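## Task

Put the two black-round-capped timers side by side on a single top next to the arms, and the two wooden pillar blocks side by side on a single top. All four must stay upright in their present orientation, with each base fully supported by the top. Every other object must finish resting directly on the top it started on. Nothing may end up inside the slot on top of a weight. Anything held in place only by a robot at the end does not count. Finish by opening the grippers and moving the arms away.

## Robot and tools

Robots: four identical i2rt Big YAM arms named arm1, arm2, arm3 and arm4. Each has six revolute joints, a two-finger gripper and a wrist camera. The wrist camera rides on top of the hand and looks toward the fingertips when joints 1 and 6 are at 0 and the hand is level and pointing forward. Reach is roughly 1.0 m from the joint 1 axis. Two fixed room cameras, room_a and room_b, watch the scene. Joints move at different speeds, so the hand can sweep a wide, curved path between postures.

Frames: one shared scene frame, origin on the floor, +z up. The hand point is midway between the fingertips; its z axis runs along the fingers and its y axis is the opening direction. Each arm's foot pose is real but never printed.

execute_actions(actions, cameras): actions is a list holding one action or none. The action is an object keyed by arm name; under each name sits "joints", an object of absolute joint targets (not offsets). Allowed keys and ranges: joint1_rad -2.879 to 2.879 (base yaw, positive counter-clockwise seen from above, 0 faces the foot's direction); joint2_rad 0 to 3.141 (shoulder, 0 has the upper arm lying back roughly level, increasing lifts it up then forward); joint3_rad 0 to 3.019 (elbow, 0 fully folded, increasing opens); joint4_rad -1.692 to 1.57 (hand pitch, positive tilts fingers up); joint5_rad -1.57 to 1.57 (hand side swing, positive toward the arm's right); joint6_rad -2.094 to 2.094 (hand roll, positive clockwise viewed from behind); gripper_m 0 to 0.093 metres of fingertip gap. Done-tolerances are ±0.045, ±0.14, ±0.09, ±0.055, ±0.03, ±0.035 rad and ±0.003 m. Grip force tops out near 50 to 62 N per pad. All listed motions start together; an action runs at most 15 s. An empty list only reports state. Any unknown key or out-of-range number rejects the whole call and nothing moves. cameras picks which images come back: omitted, null or ["all"] gives every camera, [] gives none; names are arm1_cam_wrist, arm2_cam_wrist, arm3_cam_wrist, arm4_cam_wrist, room_a, room_b.

wait(seconds): 0 to 10 s, commands nothing, returns state and images. zoom_image(camera, region): region is [x0, y0, x1, y1] in pixels of that camera's most recent full image, top-left is (0, 0), no larger than 504 by 504. Wrist images are 616x616 fisheye; room images are 504x504. read_manual(section) only returns licence text ("licences"). finished_scene(scene) ends scene 1 or 2 permanently and reports success; the next scene's task arrives in its result.

Reading results: joint_positions gives current values; a "pictures" line lists the images in order. joint_status per joint: off_target means it stopped short and may still be pushing; contact_stop and time_out mean the old target is dropped and the joint holds in place, except a timed-out joint may keep a target within 0.375, 0.375, 0.113, 0.225, 0.075, 0.3 rad (joints 1 to 6) of where it is and keep pushing, later moving by itself if freed. Sending the reported position relieves that push. "joint command not followed" (often with a cause line) means a self/inter-arm collision check blocked the arm's joint targets; the gripper part still runs, blocked joints show not_followed, and the arm may retry them on later actions. on_its_own lists what is happening without your command; "held at" is the target held, not the actual angle. MOTOR HOT appears from 85 °C; at 100 °C an OVER-TEMPERATURE FAULT drops the arm, and its untargeted keys read limit_stop_at_motor_heat, which says nothing about contact, so resend. Any stop cancels the rest of that reply's execute_actions, wait and finished_scene calls.

Cautions: joints or arms left out of an action can still be driving toward old targets. Very small target changes may not move a joint. Loaded joints sag after a time_out. The arms do not stop on contact and can push hard; sustained pushing or holding heats motors, even while you think, since the simulation runs during each reply. Robots pressing hard against each other fails the run, and the collision check ignores fingers, gripper housings and wrist cameras and may react late. Never knock objects off the work area or onto the floor, never put anything into a weight's top slot, and expect occasional brief nudges to loose objects.

Each tool is called after "Emit:" by a JSON object that holds its "fn" and its "kwargs", one argument or row to a line.

## Session

Emit:
{"fn": "execute_actions", "kwargs": {
  "actions": []
}}

Scene clock: 0.00 s.
arm1.joint_positions: joint1_rad=-0.027 joint2_rad=+0.262 joint3_rad=+1.335 joint4_rad=-1.497 joint5_rad=-0.091 joint6_rad=+0.078 gripper_m=+0.095
arm1.joint_status: not commanded
arm1.hand: x=-0.0173 y=-1.8033 z=+1.3413 quat_wxyz=(-0.083, -0.840, -0.020, +0.536) (m; scene frame)
arm2.joint_positions: joint1_rad=-0.702 joint2_rad=+0.274 joint3_rad=+1.378 joint4_rad=-1.322 joint5_rad=-0.028 joint6_rad=-0.316 gripper_m=+0.094
arm2.joint_status: not commanded
arm2.hand: x=+0.3727 y=-0.4498 z=+1.3239 quat_wxyz=(-0.580, -0.048, -0.782, +0.225) (m; scene frame)
arm3.joint_positions: joint1_rad=-0.753 joint2_rad=+0.302 joint3_rad=+1.692 joint4_rad=-1.259 joint5_rad=+0.100 joint6_rad=-0.666 gripper_m=+0.094
arm3.joint_status: not commanded
arm3.hand: x=-0.6193 y=+0.7559 z=+1.4803 quat_wxyz=(-0.052, -0.498, -0.433, +0.750) (m; scene frame)
arm4.joint_positions: joint1_rad=+0.871 joint2_rad=+0.580 joint3_rad=+1.495 joint4_rad=-1.208 joint5_rad=-0.279 joint6_rad=+0.481 gripper_m=+0.095
arm4.joint_status: not commanded
arm4.hand: x=+0.0380 y=+1.4797 z=+1.3888 quat_wxyz=(+0.158, +0.770, -0.231, -0.574) (m; scene frame)
pictures: arm1_cam_wrist, arm2_cam_wrist, arm3_cam_wrist, arm4_cam_wrist, room_a, room_b
Images, in order (width x height): arm1_cam_wrist 616x616, arm2_cam_wrist 616x616, arm3_cam_wrist 616x616, arm4_cam_wrist 616x616, room_a 504x504, room_b 504x504.

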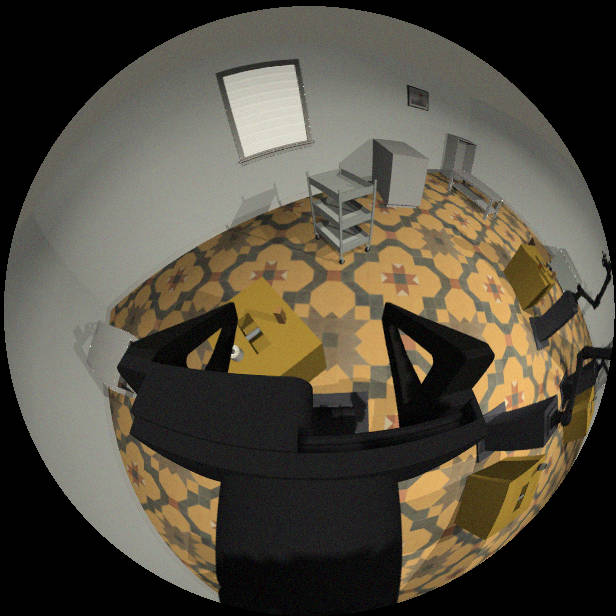

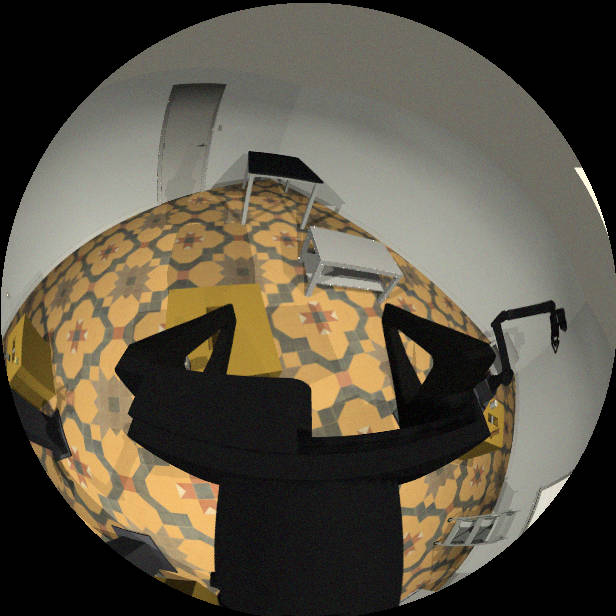

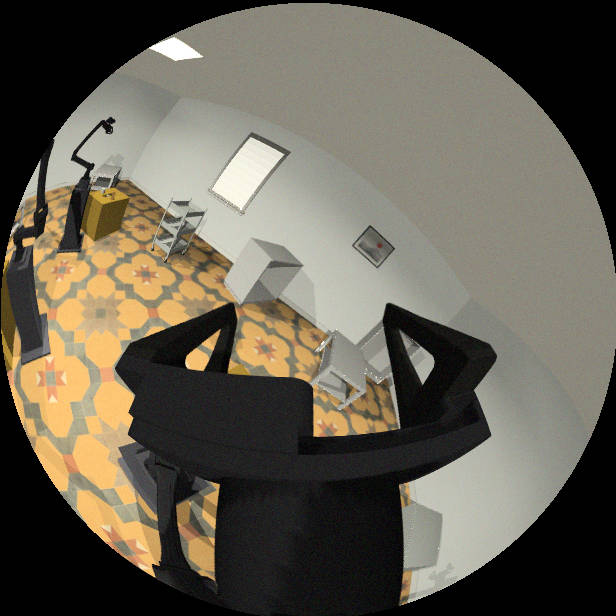

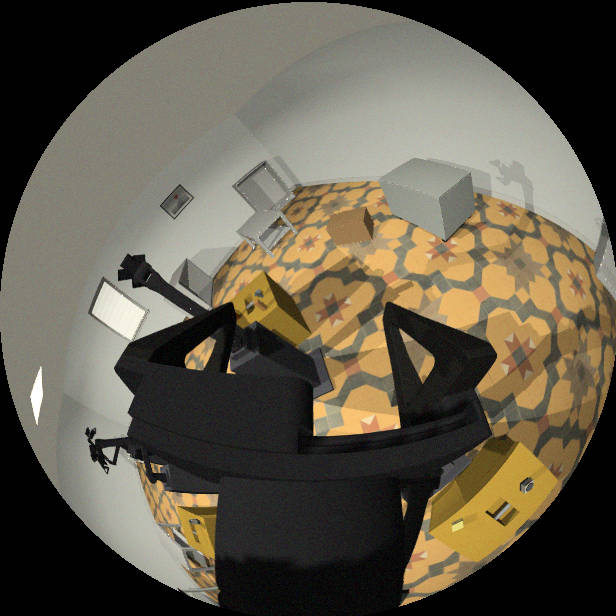

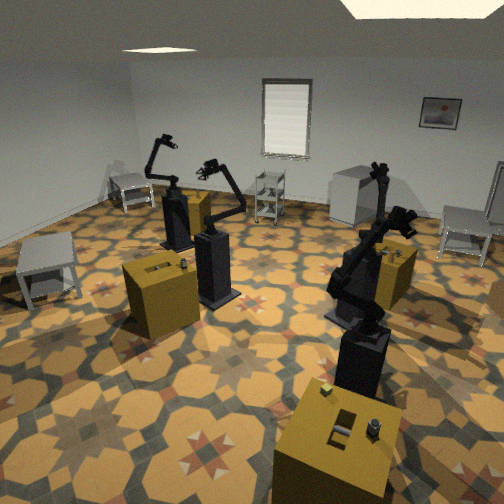

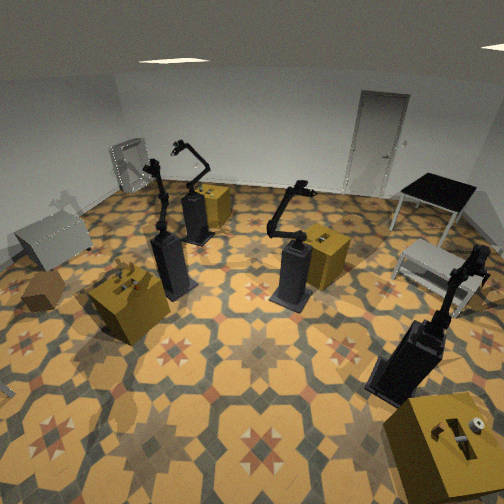

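Emit:
{"fn": "zoom_image", "kwargs": {
  "camera": "room_a",
  "region": [260, 360, 420, 504]
}}

Emit:
{"fn": "zoom_image", "kwargs": {
  "camera": "room_a",
  "region": [110, 170, 250, 310]
}}

Emit:
{"fn": "zoom_image", "kwargs": {
  "camera": "room_b",
  "region": [370, 380, 504, 504]
}}

Emit:
{"fn": "zoom_image", "kwargs": {
  "camera": "room_b",
  "region": [80, 170, 240, 330]
}}

Emit:
{"fn": "zoom_image", "kwargs": {
  "camera": "arm4_cam_wrist",
  "region": [200, 260, 320, 360]
}}

Region (260, 360, 420, 504) of room_a's 504x504 image, scaled by 3.150, with more detail than that image has; it fills the top 454 rows of this view, and the rest is white.

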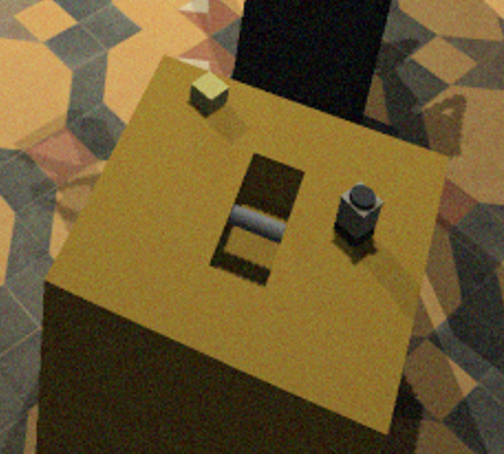

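Region (110, 170, 250, 310) of room_a's 504x504 image, scaled by 3.600, with more detail than that image has.

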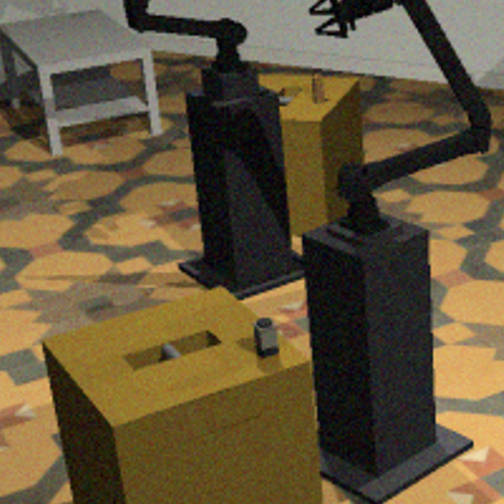

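Region (370, 380, 504, 504) of room_b's 504x504 image, scaled by 3.761, with more detail than that image has; it fills the top 466 rows of this view, and the rest is white.

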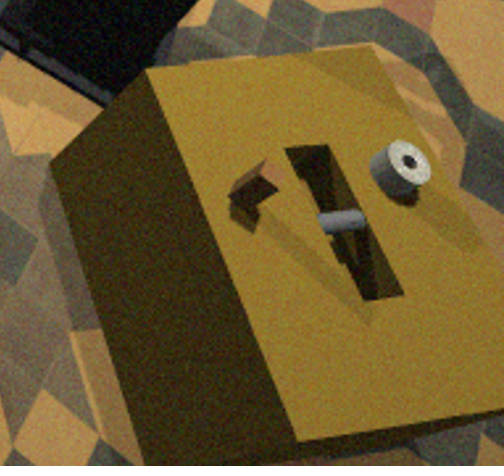

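Region (80, 170, 240, 330) of room_b's 504x504 image, scaled by 3.150, with more detail than that image has.

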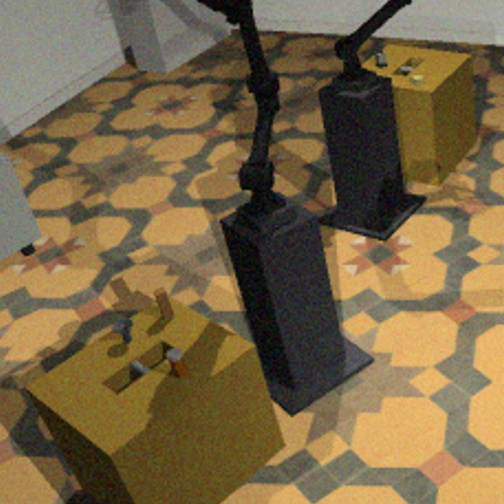

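Region (200, 260, 320, 360) of arm4_cam_wrist's 616x616 image, scaled by 4.200, with more detail than that image has.

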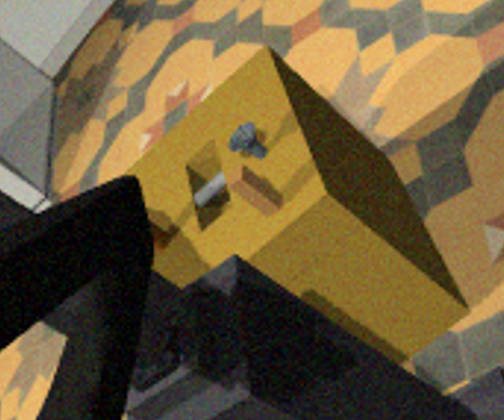

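Emit:
{"fn": "execute_actions", "kwargs": {
  "actions": [
    {"arm1":{"joints":{"joint1_rad":0.25,"joint2_rad":1.264,"joint3_rad":1.264,"joint4_rad":-1.57,"joint5_rad":0,"joint6_rad":0,"gripper_m":0.093}},"arm2":{"joints":{"joint1_rad":-0.35,"joint2_rad":1.264,"joint3_rad":1.264,"joint4_rad":-1.57,"joint5_rad":0,"joint6_rad":0,"gripper_m":0.093}},"arm3":{"joints":{"joint1_rad":-1.0,"joint2_rad":1.264,"joint3_rad":1.264,"joint4_rad":-1.57,"joint5_rad":0,"joint6_rad":0}},"arm4":{"joints":{"joint1_rad":-0.5,"joint2_rad":1.264,"joint3_rad":1.264,"joint4_rad":-1.57,"joint5_rad":0,"joint6_rad":0}}}
  ]
}}

Scene clock: 92.63 s.
arm1.joint_positions: joint1_rad=+0.245 joint2_rad=+1.258 joint3_rad=+1.252 joint4_rad=-1.554 joint5_rad=-0.003 joint6_rad=+0.007 gripper_m=+0.093
arm1.joint_status: all done
arm1.hand: x=-0.2718 y=-1.9045 z=+1.0761 quat_wxyz=(-0.007, -0.986, -0.168, +0.004) (m; scene frame)
arm2.joint_positions: joint1_rad=-0.358 joint2_rad=+1.266 joint3_rad=+1.257 joint4_rad=-1.561 joint5_rad=-0.001 joint6_rad=-0.014 gripper_m=+0.093
arm2.joint_status: all done
arm2.hand: x=+0.6420 y=-0.4552 z=+0.9978 quat_wxyz=(+0.005, -0.052, -0.999, -0.003) (m; scene frame)
arm3.joint_positions: joint1_rad=-0.988 joint2_rad=+1.264 joint3_rad=+1.246 joint4_rad=-1.554 joint5_rad=+0.002 joint6_rad=-0.010 gripper_m=+0.094
arm3.joint_status: all done
arm3.hand: x=-0.8902 y=+0.5234 z=+1.0234 quat_wxyz=(-0.001, -0.946, -0.324, -0.002) (m; scene frame)
arm4.joint_positions: joint1_rad=-0.498 joint2_rad=+1.285 joint3_rad=+1.244 joint4_rad=-1.560 joint5_rad=-0.001 joint6_rad=+0.017 gripper_m=+0.095
arm4.joint_status: all done
arm4.hand: x=+0.2919 y=+1.8145 z=+1.0165 quat_wxyz=(+0.005, +0.660, -0.751, +0.014) (m; scene frame)
pictures: arm1_cam_wrist, arm2_cam_wrist, arm3_cam_wrist, arm4_cam_wrist, room_a, room_b
Images, in order (width x height): arm1_cam_wrist 616x616, arm2_cam_wrist 616x616, arm3_cam_wrist 616x616, arm4_cam_wrist 616x616, room_a 504x504, room_b 504x504.

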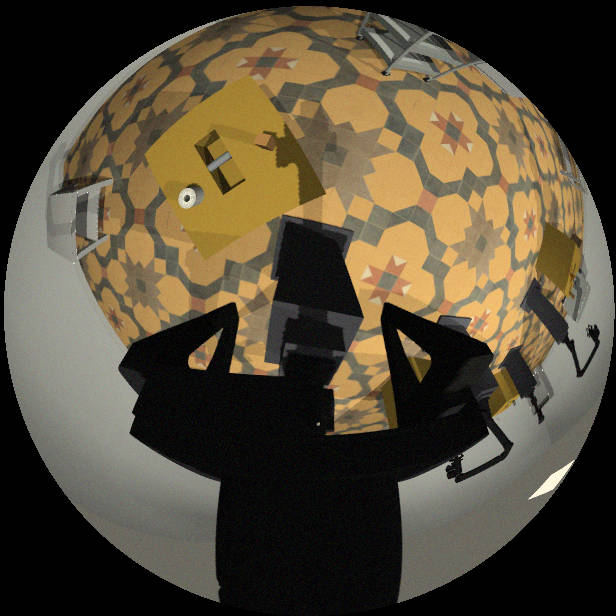

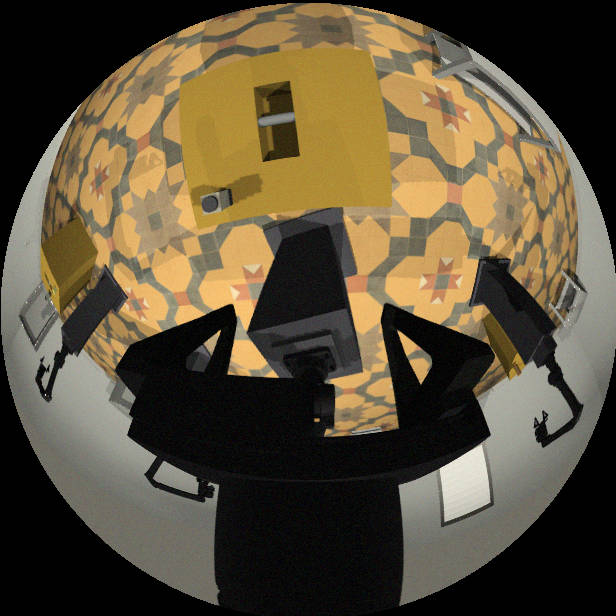

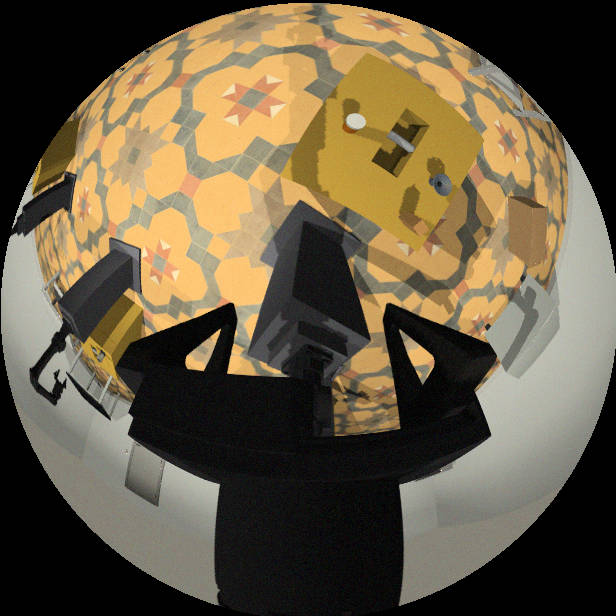

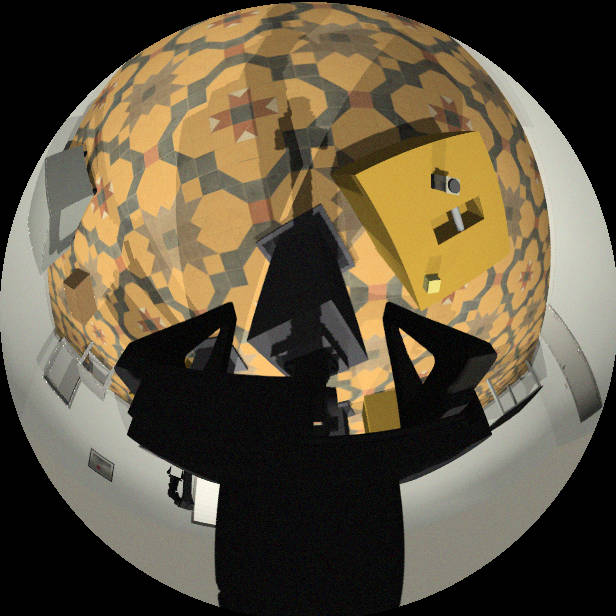

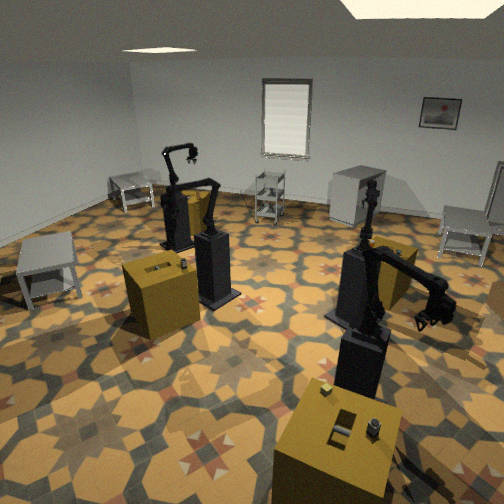

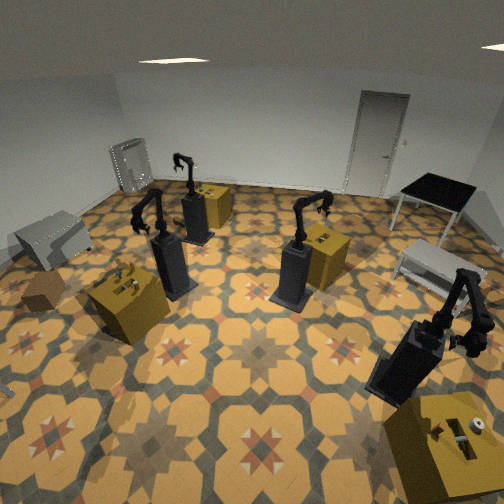

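Emit:
{"fn": "execute_actions", "kwargs": {
  "actions": [
    {"arm1":{"joints":{"joint1_rad":0.44,"joint2_rad":1.855,"joint3_rad":1.299,"joint4_rad":-1.015}},"arm2":{"joints":{"joint1_rad":0.12,"joint2_rad":1.591,"joint3_rad":1.102,"joint4_rad":-1.082}},"arm3":{"joints":{"joint1_rad":-1.6}},"arm4":{"joints":{"joint1_rad":-1.5}}}
  ]
}}

Scene clock: 131.77 s.
arm1.joint_positions: joint1_rad=+0.447 joint2_rad=+1.860 joint3_rad=+1.275 joint4_rad=-1.031 joint5_rad=-0.002 joint6_rad=+0.006 gripper_m=+0.093
arm1.joint_status: all done
arm1.hand: x=-0.3665 y=-2.0472 z=+0.8308 quat_wxyz=(+0.001, -0.964, -0.266, -0.023) (m; scene frame)
arm2.joint_positions: joint1_rad=+0.130 joint2_rad=+1.597 joint3_rad=+1.091 joint4_rad=-1.092 joint5_rad=+0.000 joint6_rad=-0.012 gripper_m=+0.093
arm2.joint_status: all done
arm2.hand: x=+0.6858 y=-0.2581 z=+0.8116 quat_wxyz=(+0.018, +0.190, -0.982, -0.001) (m; scene frame)
arm3.joint_positions: joint1_rad=-1.595 joint2_rad=+1.264 joint3_rad=+1.246 joint4_rad=-1.554 joint5_rad=+0.001 joint6_rad=-0.008 gripper_m=+0.094
arm3.joint_status: all done
arm3.hand: x=-0.9617 y=+0.7222 z=+1.0223 quat_wxyz=(-0.001, -1.000, -0.026, -0.003) (m; scene frame)
arm4.joint_positions: joint1_rad=-1.498 joint2_rad=+1.285 joint3_rad=+1.244 joint4_rad=-1.560 joint5_rad=-0.001 joint6_rad=+0.015 gripper_m=+0.095
arm4.joint_status: all done
arm4.hand: x=+0.5700 y=+1.6193 z=+1.0201 quat_wxyz=(+0.007, +0.221, -0.975, +0.004) (m; scene frame)
pictures: arm1_cam_wrist, arm2_cam_wrist, arm3_cam_wrist, arm4_cam_wrist, room_a, room_b
Images, in order (width x height): arm1_cam_wrist 616x616, arm2_cam_wrist 616x616, arm3_cam_wrist 616x616, arm4_cam_wrist 616x616, room_a 504x504, room_b 504x504.

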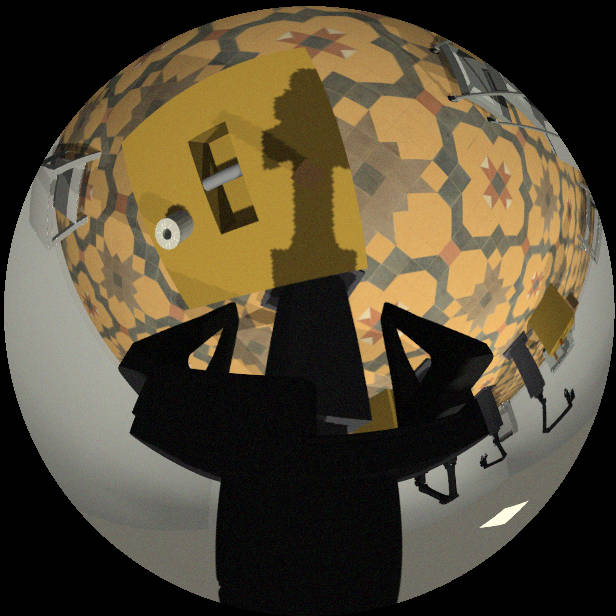

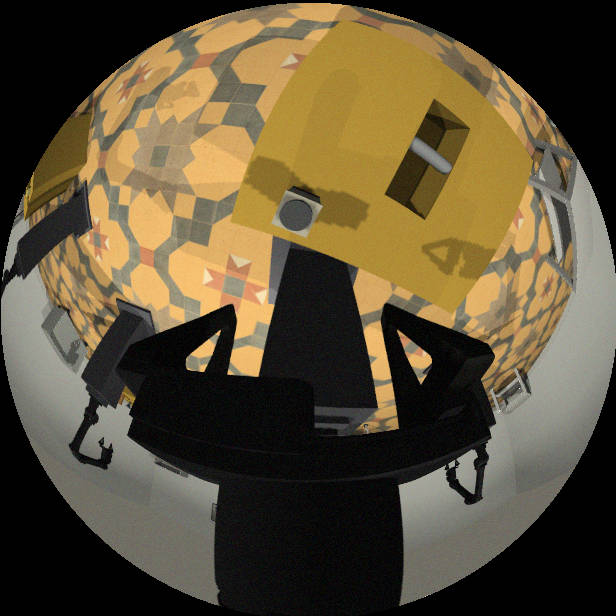

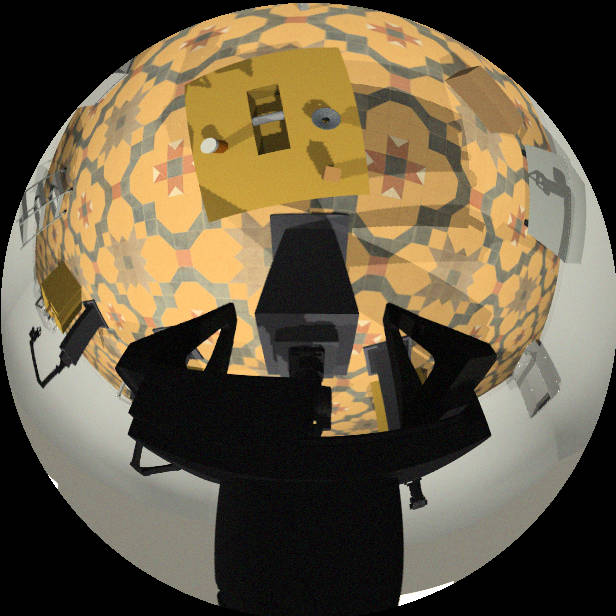

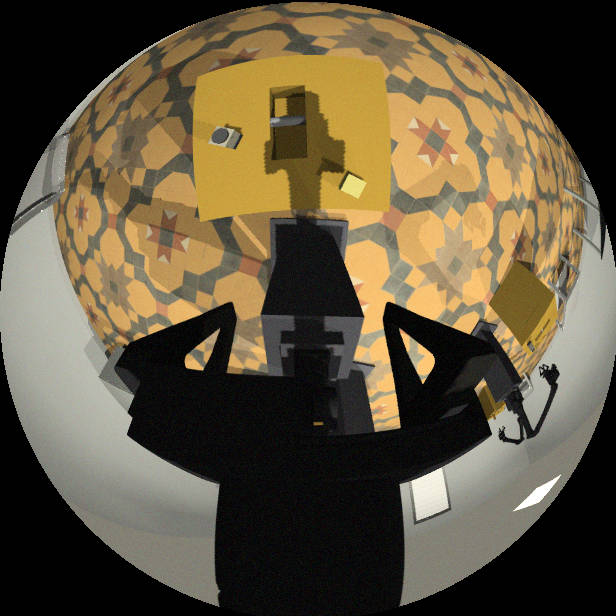

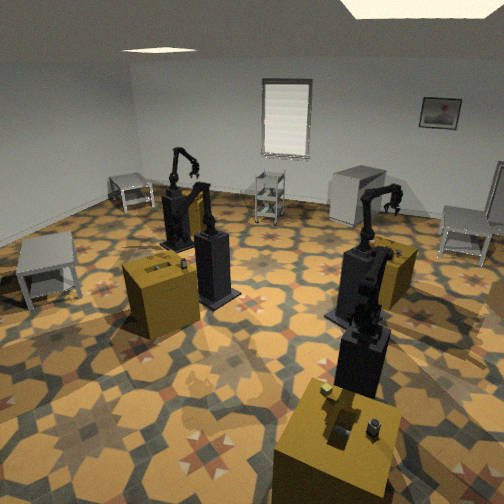

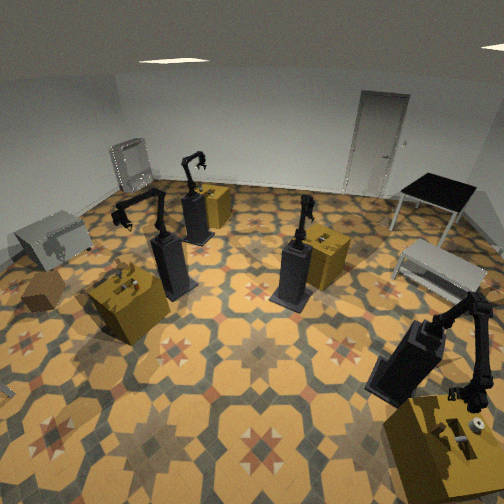

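Emit:
{"fn": "zoom_image", "kwargs": {
  "camera": "arm1_cam_wrist",
  "region": [230, 90, 390, 250]
}}

Emit:
{"fn": "zoom_image", "kwargs": {
  "camera": "arm2_cam_wrist",
  "region": [240, 150, 360, 270]
}}

Emit:
{"fn": "zoom_image", "kwargs": {
  "camera": "room_b",
  "region": [400, 360, 504, 464]
}}

Region (230, 90, 390, 250) of arm1_cam_wrist's 616x616 image, scaled by 3.150, with more detail than that image has.

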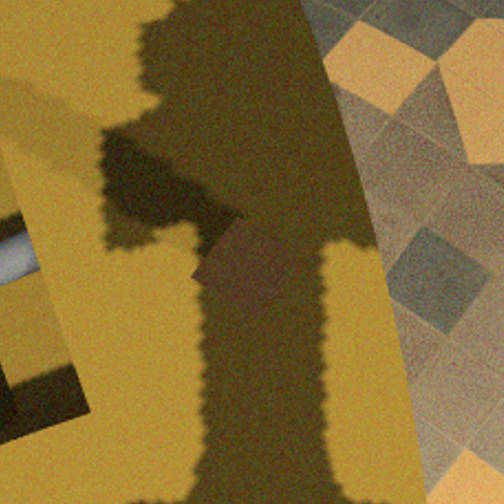

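Region (240, 150, 360, 270) of arm2_cam_wrist's 616x616 image, scaled by 4.200, with more detail than that image has.

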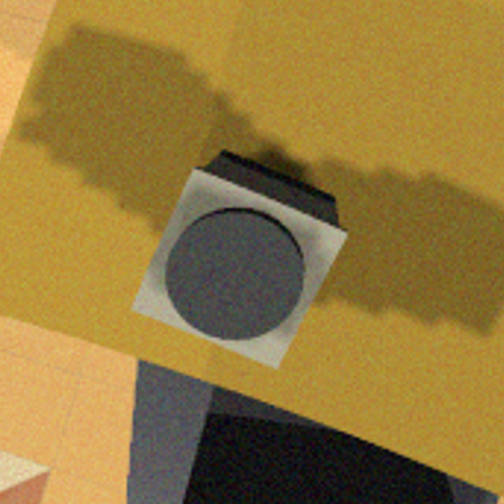

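Region (400, 360, 504, 464) of room_b's 504x504 image, scaled by 4.846, with more detail than that image has.

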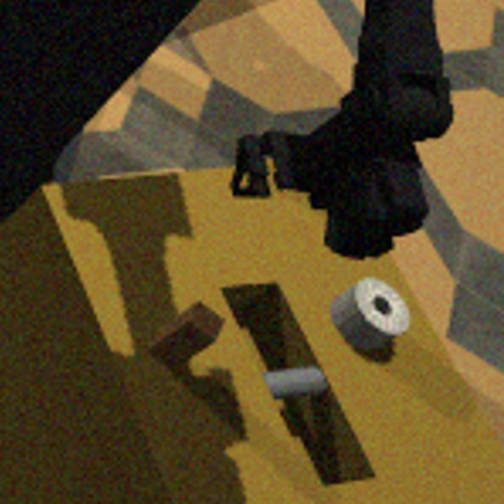

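Emit:
{"fn": "execute_actions", "kwargs": {
  "actions": [
    {"arm1":{"joints":{"joint1_rad":0.45,"joint2_rad":2.278,"joint3_rad":1.473,"joint4_rad":-0.735,"joint6_rad":0.55}},"arm2":{"joints":{"joint1_rad":0.16,"joint2_rad":1.905,"joint3_rad":1.03,"joint4_rad":-0.675,"joint6_rad":0.44}}}
  ],
  "cameras": ["arm1_cam_wrist","arm2_cam_wrist","room_a","room_b"]
}}

Scene clock: 180.03 s.
arm1.joint_positions: joint1_rad=+0.447 joint2_rad=+2.293 joint3_rad=+1.452 joint4_rad=-0.750 joint5_rad=-0.002 joint6_rad=+0.542 gripper_m=+0.093
arm1.joint_status: all done
arm1.hand: x=-0.4264 y=-2.0855 z=+0.6526 quat_wxyz=(+0.000, -1.000, -0.002, -0.011) (m; scene frame)
arm2.joint_positions: joint1_rad=+0.152 joint2_rad=+1.914 joint3_rad=+1.020 joint4_rad=-0.685 joint5_rad=+0.000 joint6_rad=+0.427 gripper_m=+0.093
arm2.joint_status: all done
arm2.hand: x=+0.7025 y=-0.2394 z=+0.6562 quat_wxyz=(+0.008, -0.017, -1.000, -0.001) (m; scene frame)
arm3.joint_positions: joint1_rad=-1.595 joint2_rad=+1.264 joint3_rad=+1.246 joint4_rad=-1.554 joint5_rad=+0.001 joint6_rad=-0.008 gripper_m=+0.094
arm3.joint_status: not commanded
arm3.hand: x=-0.9617 y=+0.7222 z=+1.0223 quat_wxyz=(-0.001, -1.000, -0.026, -0.003) (m; scene frame)
arm4.joint_positions: joint1_rad=-1.498 joint2_rad=+1.285 joint3_rad=+1.244 joint4_rad=-1.560 joint5_rad=-0.001 joint6_rad=+0.015 gripper_m=+0.095
arm4.joint_status: not commanded
arm4.hand: x=+0.5700 y=+1.6193 z=+1.0201 quat_wxyz=(+0.007, +0.221, -0.975, +0.004) (m; scene frame)
pictures: arm1_cam_wrist, arm2_cam_wrist, room_a, room_b
Images, in order (width x height): arm1_cam_wrist 616x616, arm2_cam_wrist 616x616, room_a 504x504, room_b 504x504.

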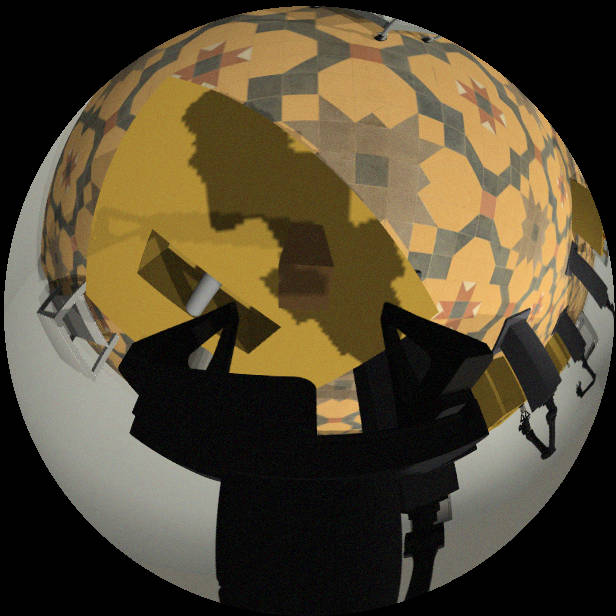

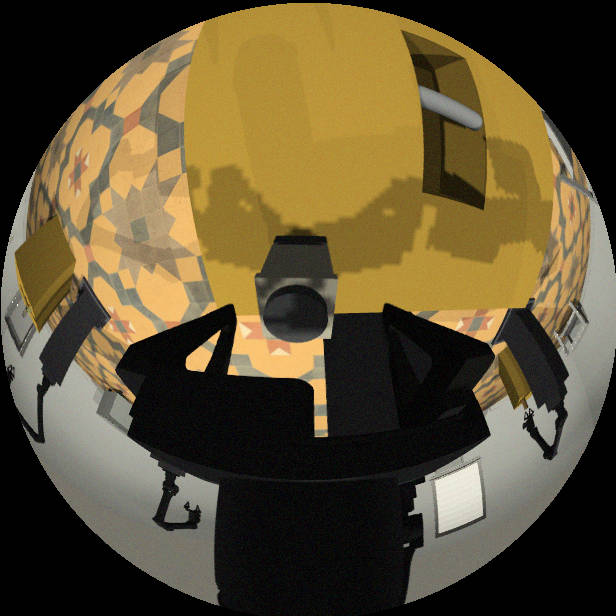

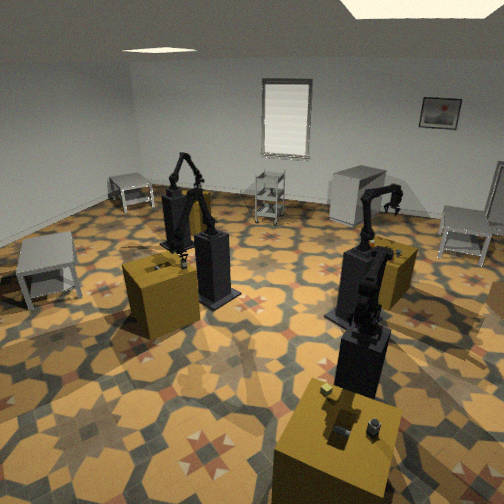

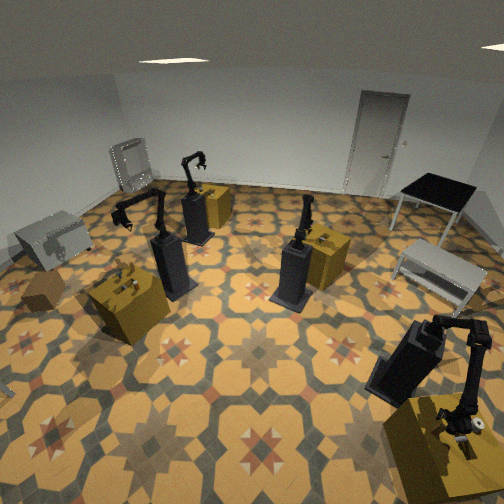

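Emit:
{"fn": "zoom_image", "kwargs": {
  "camera": "arm1_cam_wrist",
  "region": [250, 200, 370, 320]
}}

Region (250, 200, 370, 320) of arm1_cam_wrist's 616x616 image, scaled by 4.200, with more detail than that image has.

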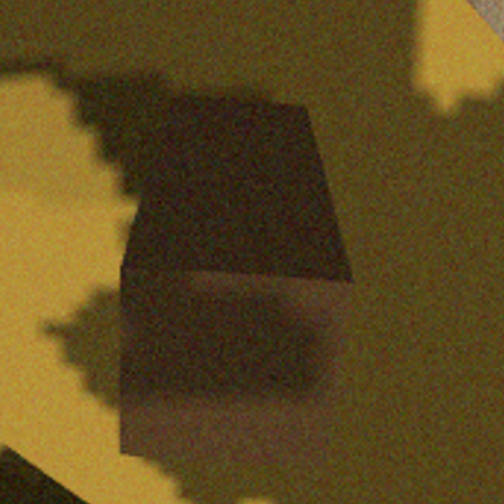

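Emit:
{"fn": "execute_actions", "kwargs": {
  "actions": [
    {"arm1":{"joints":{"joint2_rad":2.36,"joint3_rad":1.507,"joint4_rad":-0.668,"joint6_rad":0.6}},"arm2":{"joints":{"joint1_rad":0.186,"joint2_rad":2.012,"joint3_rad":0.99,"joint4_rad":-0.525,"joint6_rad":0.46}},"arm3":{"joints":{"joint1_rad":0.595,"joint2_rad":2.09,"joint3_rad":1.1,"joint4_rad":1.01,"gripper_m":0.093}}}
  ],
  "cameras": ["arm1_cam_wrist","arm2_cam_wrist","room_a","room_b"]
}}

Scene clock: 238.03 s.
arm1.joint_positions: joint1_rad=+0.447 joint2_rad=+2.329 joint3_rad=+1.481 joint4_rad=-0.684 joint5_rad=-0.002 joint6_rad=+0.593 gripper_m=+0.093
arm1.joint_status: all done
arm1.hand: x=-0.4443 y=-2.0965 z=+0.6401 quat_wxyz=(-0.016, -0.999, +0.024, +0.014) (m; scene frame)
arm2.joint_positions: joint1_rad=+0.180 joint2_rad=+2.011 joint3_rad=+0.986 joint4_rad=-0.535 joint5_rad=+0.000 joint6_rad=+0.446 gripper_m=+0.093
arm2.joint_status: all done
arm2.hand: x=+0.6926 y=-0.2298 z=+0.6073 quat_wxyz=(+0.000, -0.013, -1.000, -0.005) (m; scene frame)
arm3.joint_positions: joint1_rad=+0.605 joint2_rad=+2.101 joint3_rad=+1.106 joint4_rad=+0.983 joint5_rad=+0.000 joint6_rad=-0.007 gripper_m=+0.093
arm3.joint_status: all done
arm3.hand: x=-0.1555 y=+0.1684 z=+0.8682 quat_wxyz=(-0.634, -0.306, -0.640, +0.308) (m; scene frame)
arm4.joint_positions: joint1_rad=-1.498 joint2_rad=+1.285 joint3_rad=+1.244 joint4_rad=-1.560 joint5_rad=-0.001 joint6_rad=+0.015 gripper_m=+0.095
arm4.joint_status: not commanded
arm4.hand: x=+0.5700 y=+1.6193 z=+1.0201 quat_wxyz=(+0.007, +0.221, -0.975, +0.004) (m; scene frame)
pictures: arm1_cam_wrist, arm2_cam_wrist, room_a, room_b
Images, in order (width x height): arm1_cam_wrist 616x616, arm2_cam_wrist 616x616, room_a 504x504, room_b 504x504.

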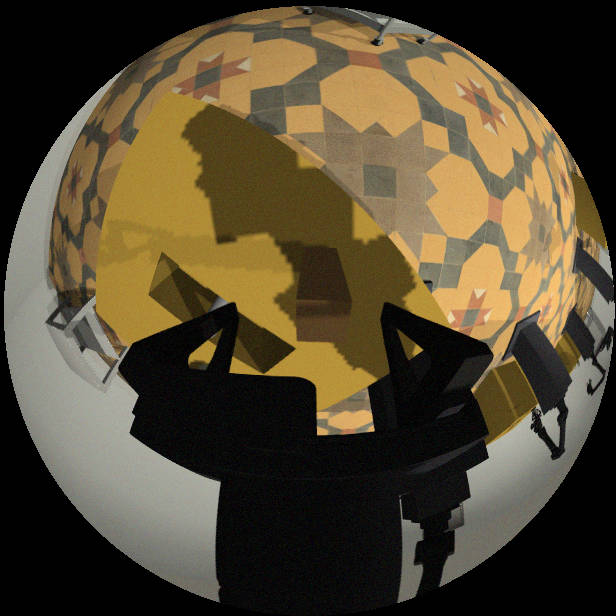

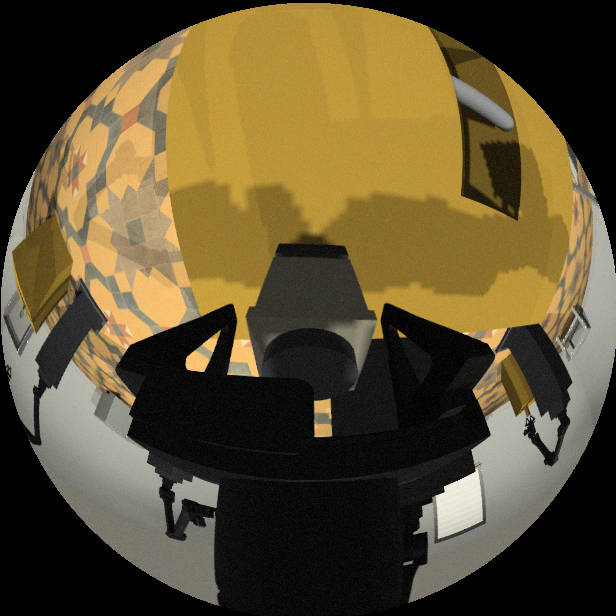

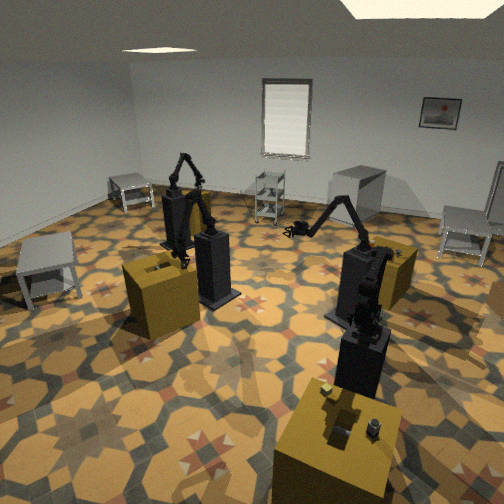

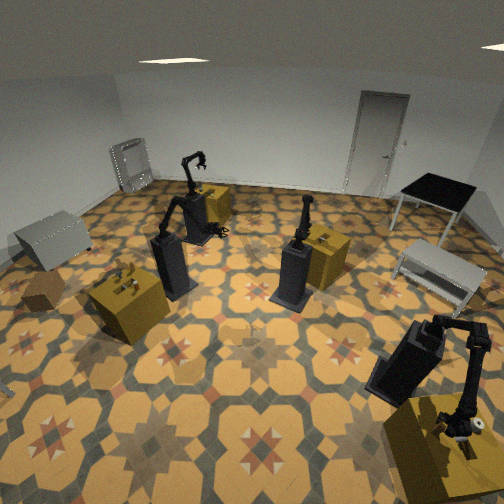

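Emit:
{"fn": "execute_actions", "kwargs": {
  "actions": [
    {"arm1":{"joints":{"joint2_rad":2.40}},"arm2":{"joints":{"gripper_m":0.03}}}
  ],
  "cameras": ["arm1_cam_wrist","arm2_cam_wrist"]
}}

Scene clock: 246.43 s.
arm1.joint_positions: joint1_rad=+0.447 joint2_rad=+2.375 joint3_rad=+1.481 joint4_rad=-0.684 joint5_rad=-0.002 joint6_rad=+0.593 gripper_m=+0.093
arm1.joint_status: all done
arm1.hand: x=-0.4316 y=-2.0891 z=+0.6138 quat_wxyz=(-0.003, -1.000, +0.024, -0.005) (m; scene frame)
arm2.joint_positions: joint1_rad=+0.180 joint2_rad=+2.011 joint3_rad=+0.986 joint4_rad=-0.535 joint5_rad=+0.000 joint6_rad=+0.447 gripper_m=+0.044
arm2.joint_status: gripper_m off_target (ended at +0.044, target +0.030)
arm2.hand: x=+0.6926 y=-0.2300 z=+0.6073 quat_wxyz=(+0.000, -0.013, -1.000, -0.004) (m; scene frame)
arm3.joint_positions: joint1_rad=+0.605 joint2_rad=+2.101 joint3_rad=+1.106 joint4_rad=+0.983 joint5_rad=+0.000 joint6_rad=-0.007 gripper_m=+0.093
arm3.joint_status: not commanded
arm3.hand: x=-0.1555 y=+0.1684 z=+0.8682 quat_wxyz=(-0.634, -0.306, -0.640, +0.308) (m; scene frame)
arm4.joint_positions: joint1_rad=-1.498 joint2_rad=+1.285 joint3_rad=+1.244 joint4_rad=-1.560 joint5_rad=-0.001 joint6_rad=+0.015 gripper_m=+0.095
arm4.joint_status: not commanded
arm4.hand: x=+0.5700 y=+1.6193 z=+1.0201 quat_wxyz=(+0.007, +0.221, -0.975, +0.004) (m; scene frame)
pictures: arm1_cam_wrist, arm2_cam_wrist
Images, in order (width x height): arm1_cam_wrist 616x616, arm2_cam_wrist 616x616.

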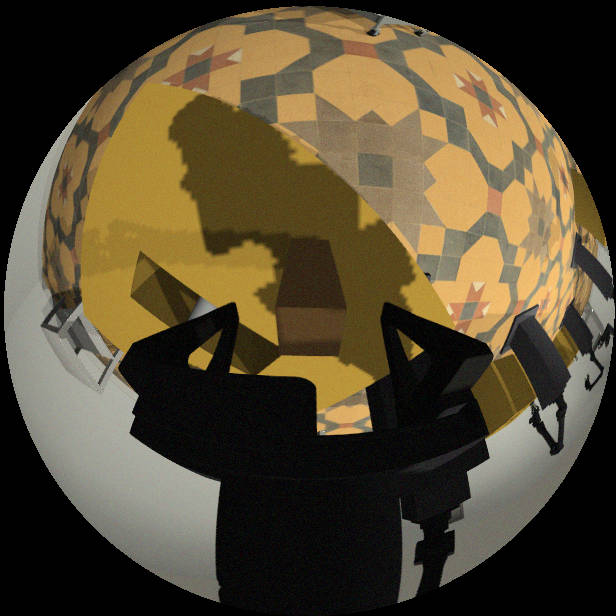

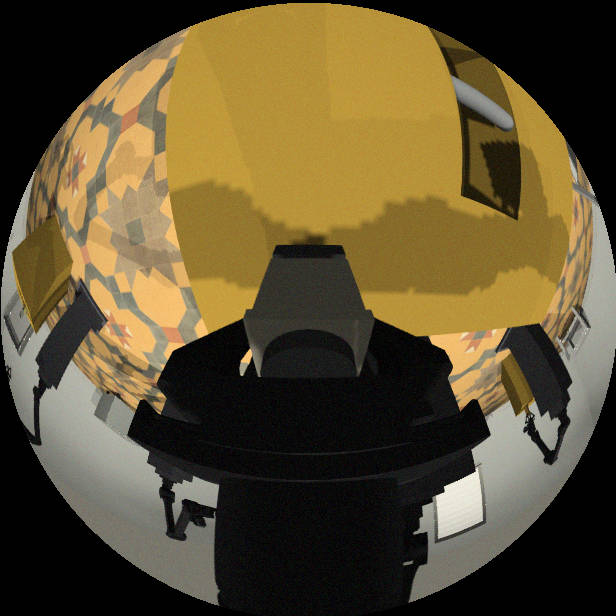

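Emit:
{"fn": "execute_actions", "kwargs": {
  "actions": [
    {"arm1":{"joints":{"gripper_m":0.015}},"arm2":{"joints":{"gripper_m":0.07}}}
  ],
  "cameras": []
}}

Emit:
{"fn": "execute_actions", "kwargs": {
  "actions": [
    {"arm2":{"joints":{"joint2_rad":1.955,"joint4_rad":-0.59}}}
  ],
  "cameras": ["arm1_cam_wrist","arm2_cam_wrist"]
}}

Scene clock: 263.27 s.
arm1.joint_positions: joint1_rad=+0.447 joint2_rad=+2.375 joint3_rad=+1.481 joint4_rad=-0.684 joint5_rad=-0.002 joint6_rad=+0.593 gripper_m=+0.035
arm1.joint_status: gripper_m off_target (ended at +0.035, target +0.015)
arm1.hand: x=-0.4316 y=-2.0891 z=+0.6138 quat_wxyz=(-0.003, -1.000, +0.024, -0.005) (m; scene frame)
arm2.joint_positions: joint1_rad=+0.180 joint2_rad=+2.011 joint3_rad=+0.986 joint4_rad=-0.535 joint5_rad=+0.000 joint6_rad=+0.447 gripper_m=+0.070
arm2.joint_status: all done
arm2.hand: x=+0.6926 y=-0.2298 z=+0.6073 quat_wxyz=(+0.000, -0.013, -1.000, -0.005) (m; scene frame)
arm3.joint_positions: joint1_rad=+0.605 joint2_rad=+2.101 joint3_rad=+1.106 joint4_rad=+0.983 joint5_rad=+0.000 joint6_rad=-0.007 gripper_m=+0.093
arm3.joint_status: not commanded
arm3.hand: x=-0.1555 y=+0.1684 z=+0.8682 quat_wxyz=(-0.634, -0.306, -0.640, +0.308) (m; scene frame)
arm4.joint_positions: joint1_rad=-1.498 joint2_rad=+1.285 joint3_rad=+1.244 joint4_rad=-1.560 joint5_rad=-0.001 joint6_rad=+0.015 gripper_m=+0.095
arm4.joint_status: not commanded
arm4.hand: x=+0.5700 y=+1.6193 z=+1.0201 quat_wxyz=(+0.007, +0.221, -0.975, +0.004) (m; scene frame)
pictures: none
No camera images: the call's "cameras" was empty. Leave "cameras" out to get every camera's image.

Scene clock: 264.10 s.
arm1.joint_positions: joint1_rad=+0.447 joint2_rad=+2.375 joint3_rad=+1.481 joint4_rad=-0.684 joint5_rad=-0.002 joint6_rad=+0.593 gripper_m=+0.035
arm1.joint_status: not commanded
arm1.hand: x=-0.4316 y=-2.0891 z=+0.6138 quat_wxyz=(-0.003, -1.000, +0.024, -0.005) (m; scene frame)
arm2.joint_positions: joint1_rad=+0.180 joint2_rad=+1.955 joint3_rad=+0.986 joint4_rad=-0.581 joint5_rad=+0.000 joint6_rad=+0.447 gripper_m=+0.070
arm2.joint_status: all done
arm2.hand: x=+0.6951 y=-0.2289 z=+0.6313 quat_wxyz=(-0.005, -0.013, -1.000, -0.007) (m; scene frame)
arm3.joint_positions: joint1_rad=+0.605 joint2_rad=+2.101 joint3_rad=+1.106 joint4_rad=+0.983 joint5_rad=+0.000 joint6_rad=-0.007 gripper_m=+0.093
arm3.joint_status: not commanded
arm3.hand: x=-0.1555 y=+0.1684 z=+0.8682 quat_wxyz=(-0.634, -0.306, -0.640, +0.308) (m; scene frame)
arm4.joint_positions: joint1_rad=-1.498 joint2_rad=+1.285 joint3_rad=+1.244 joint4_rad=-1.560 joint5_rad=-0.001 joint6_rad=+0.015 gripper_m=+0.095
arm4.joint_status: not commanded
arm4.hand: x=+0.5700 y=+1.6193 z=+1.0201 quat_wxyz=(+0.007, +0.221, -0.975, +0.004) (m; scene frame)
pictures: arm1_cam_wrist, arm2_cam_wrist
Images, in order (width x height): arm1_cam_wrist 616x616, arm2_cam_wrist 616x616.

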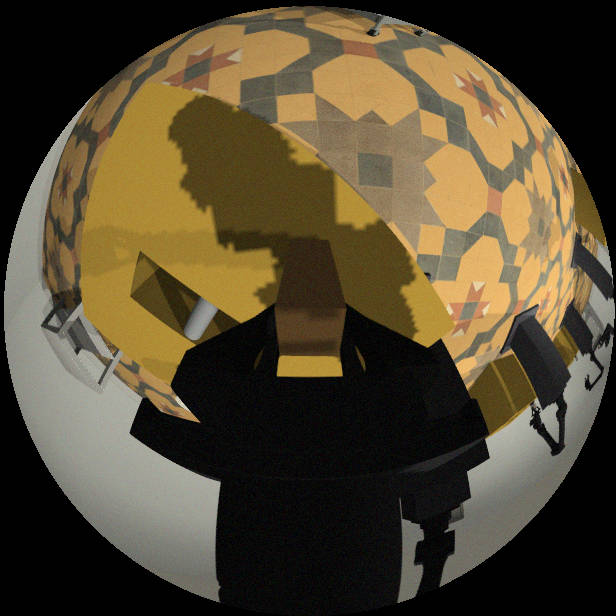

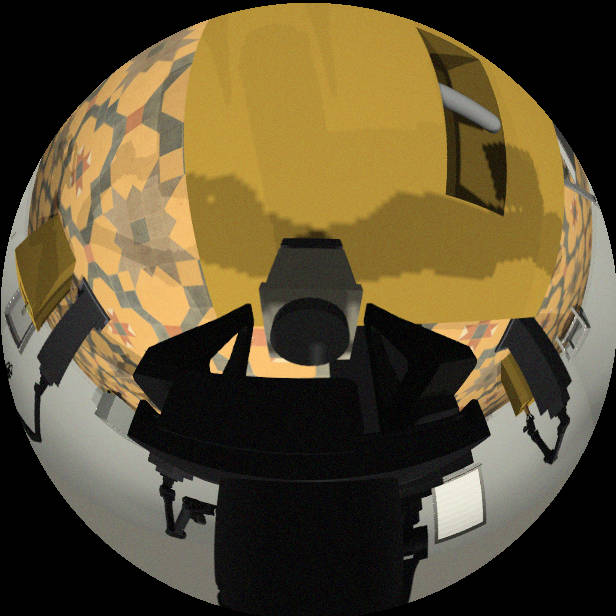

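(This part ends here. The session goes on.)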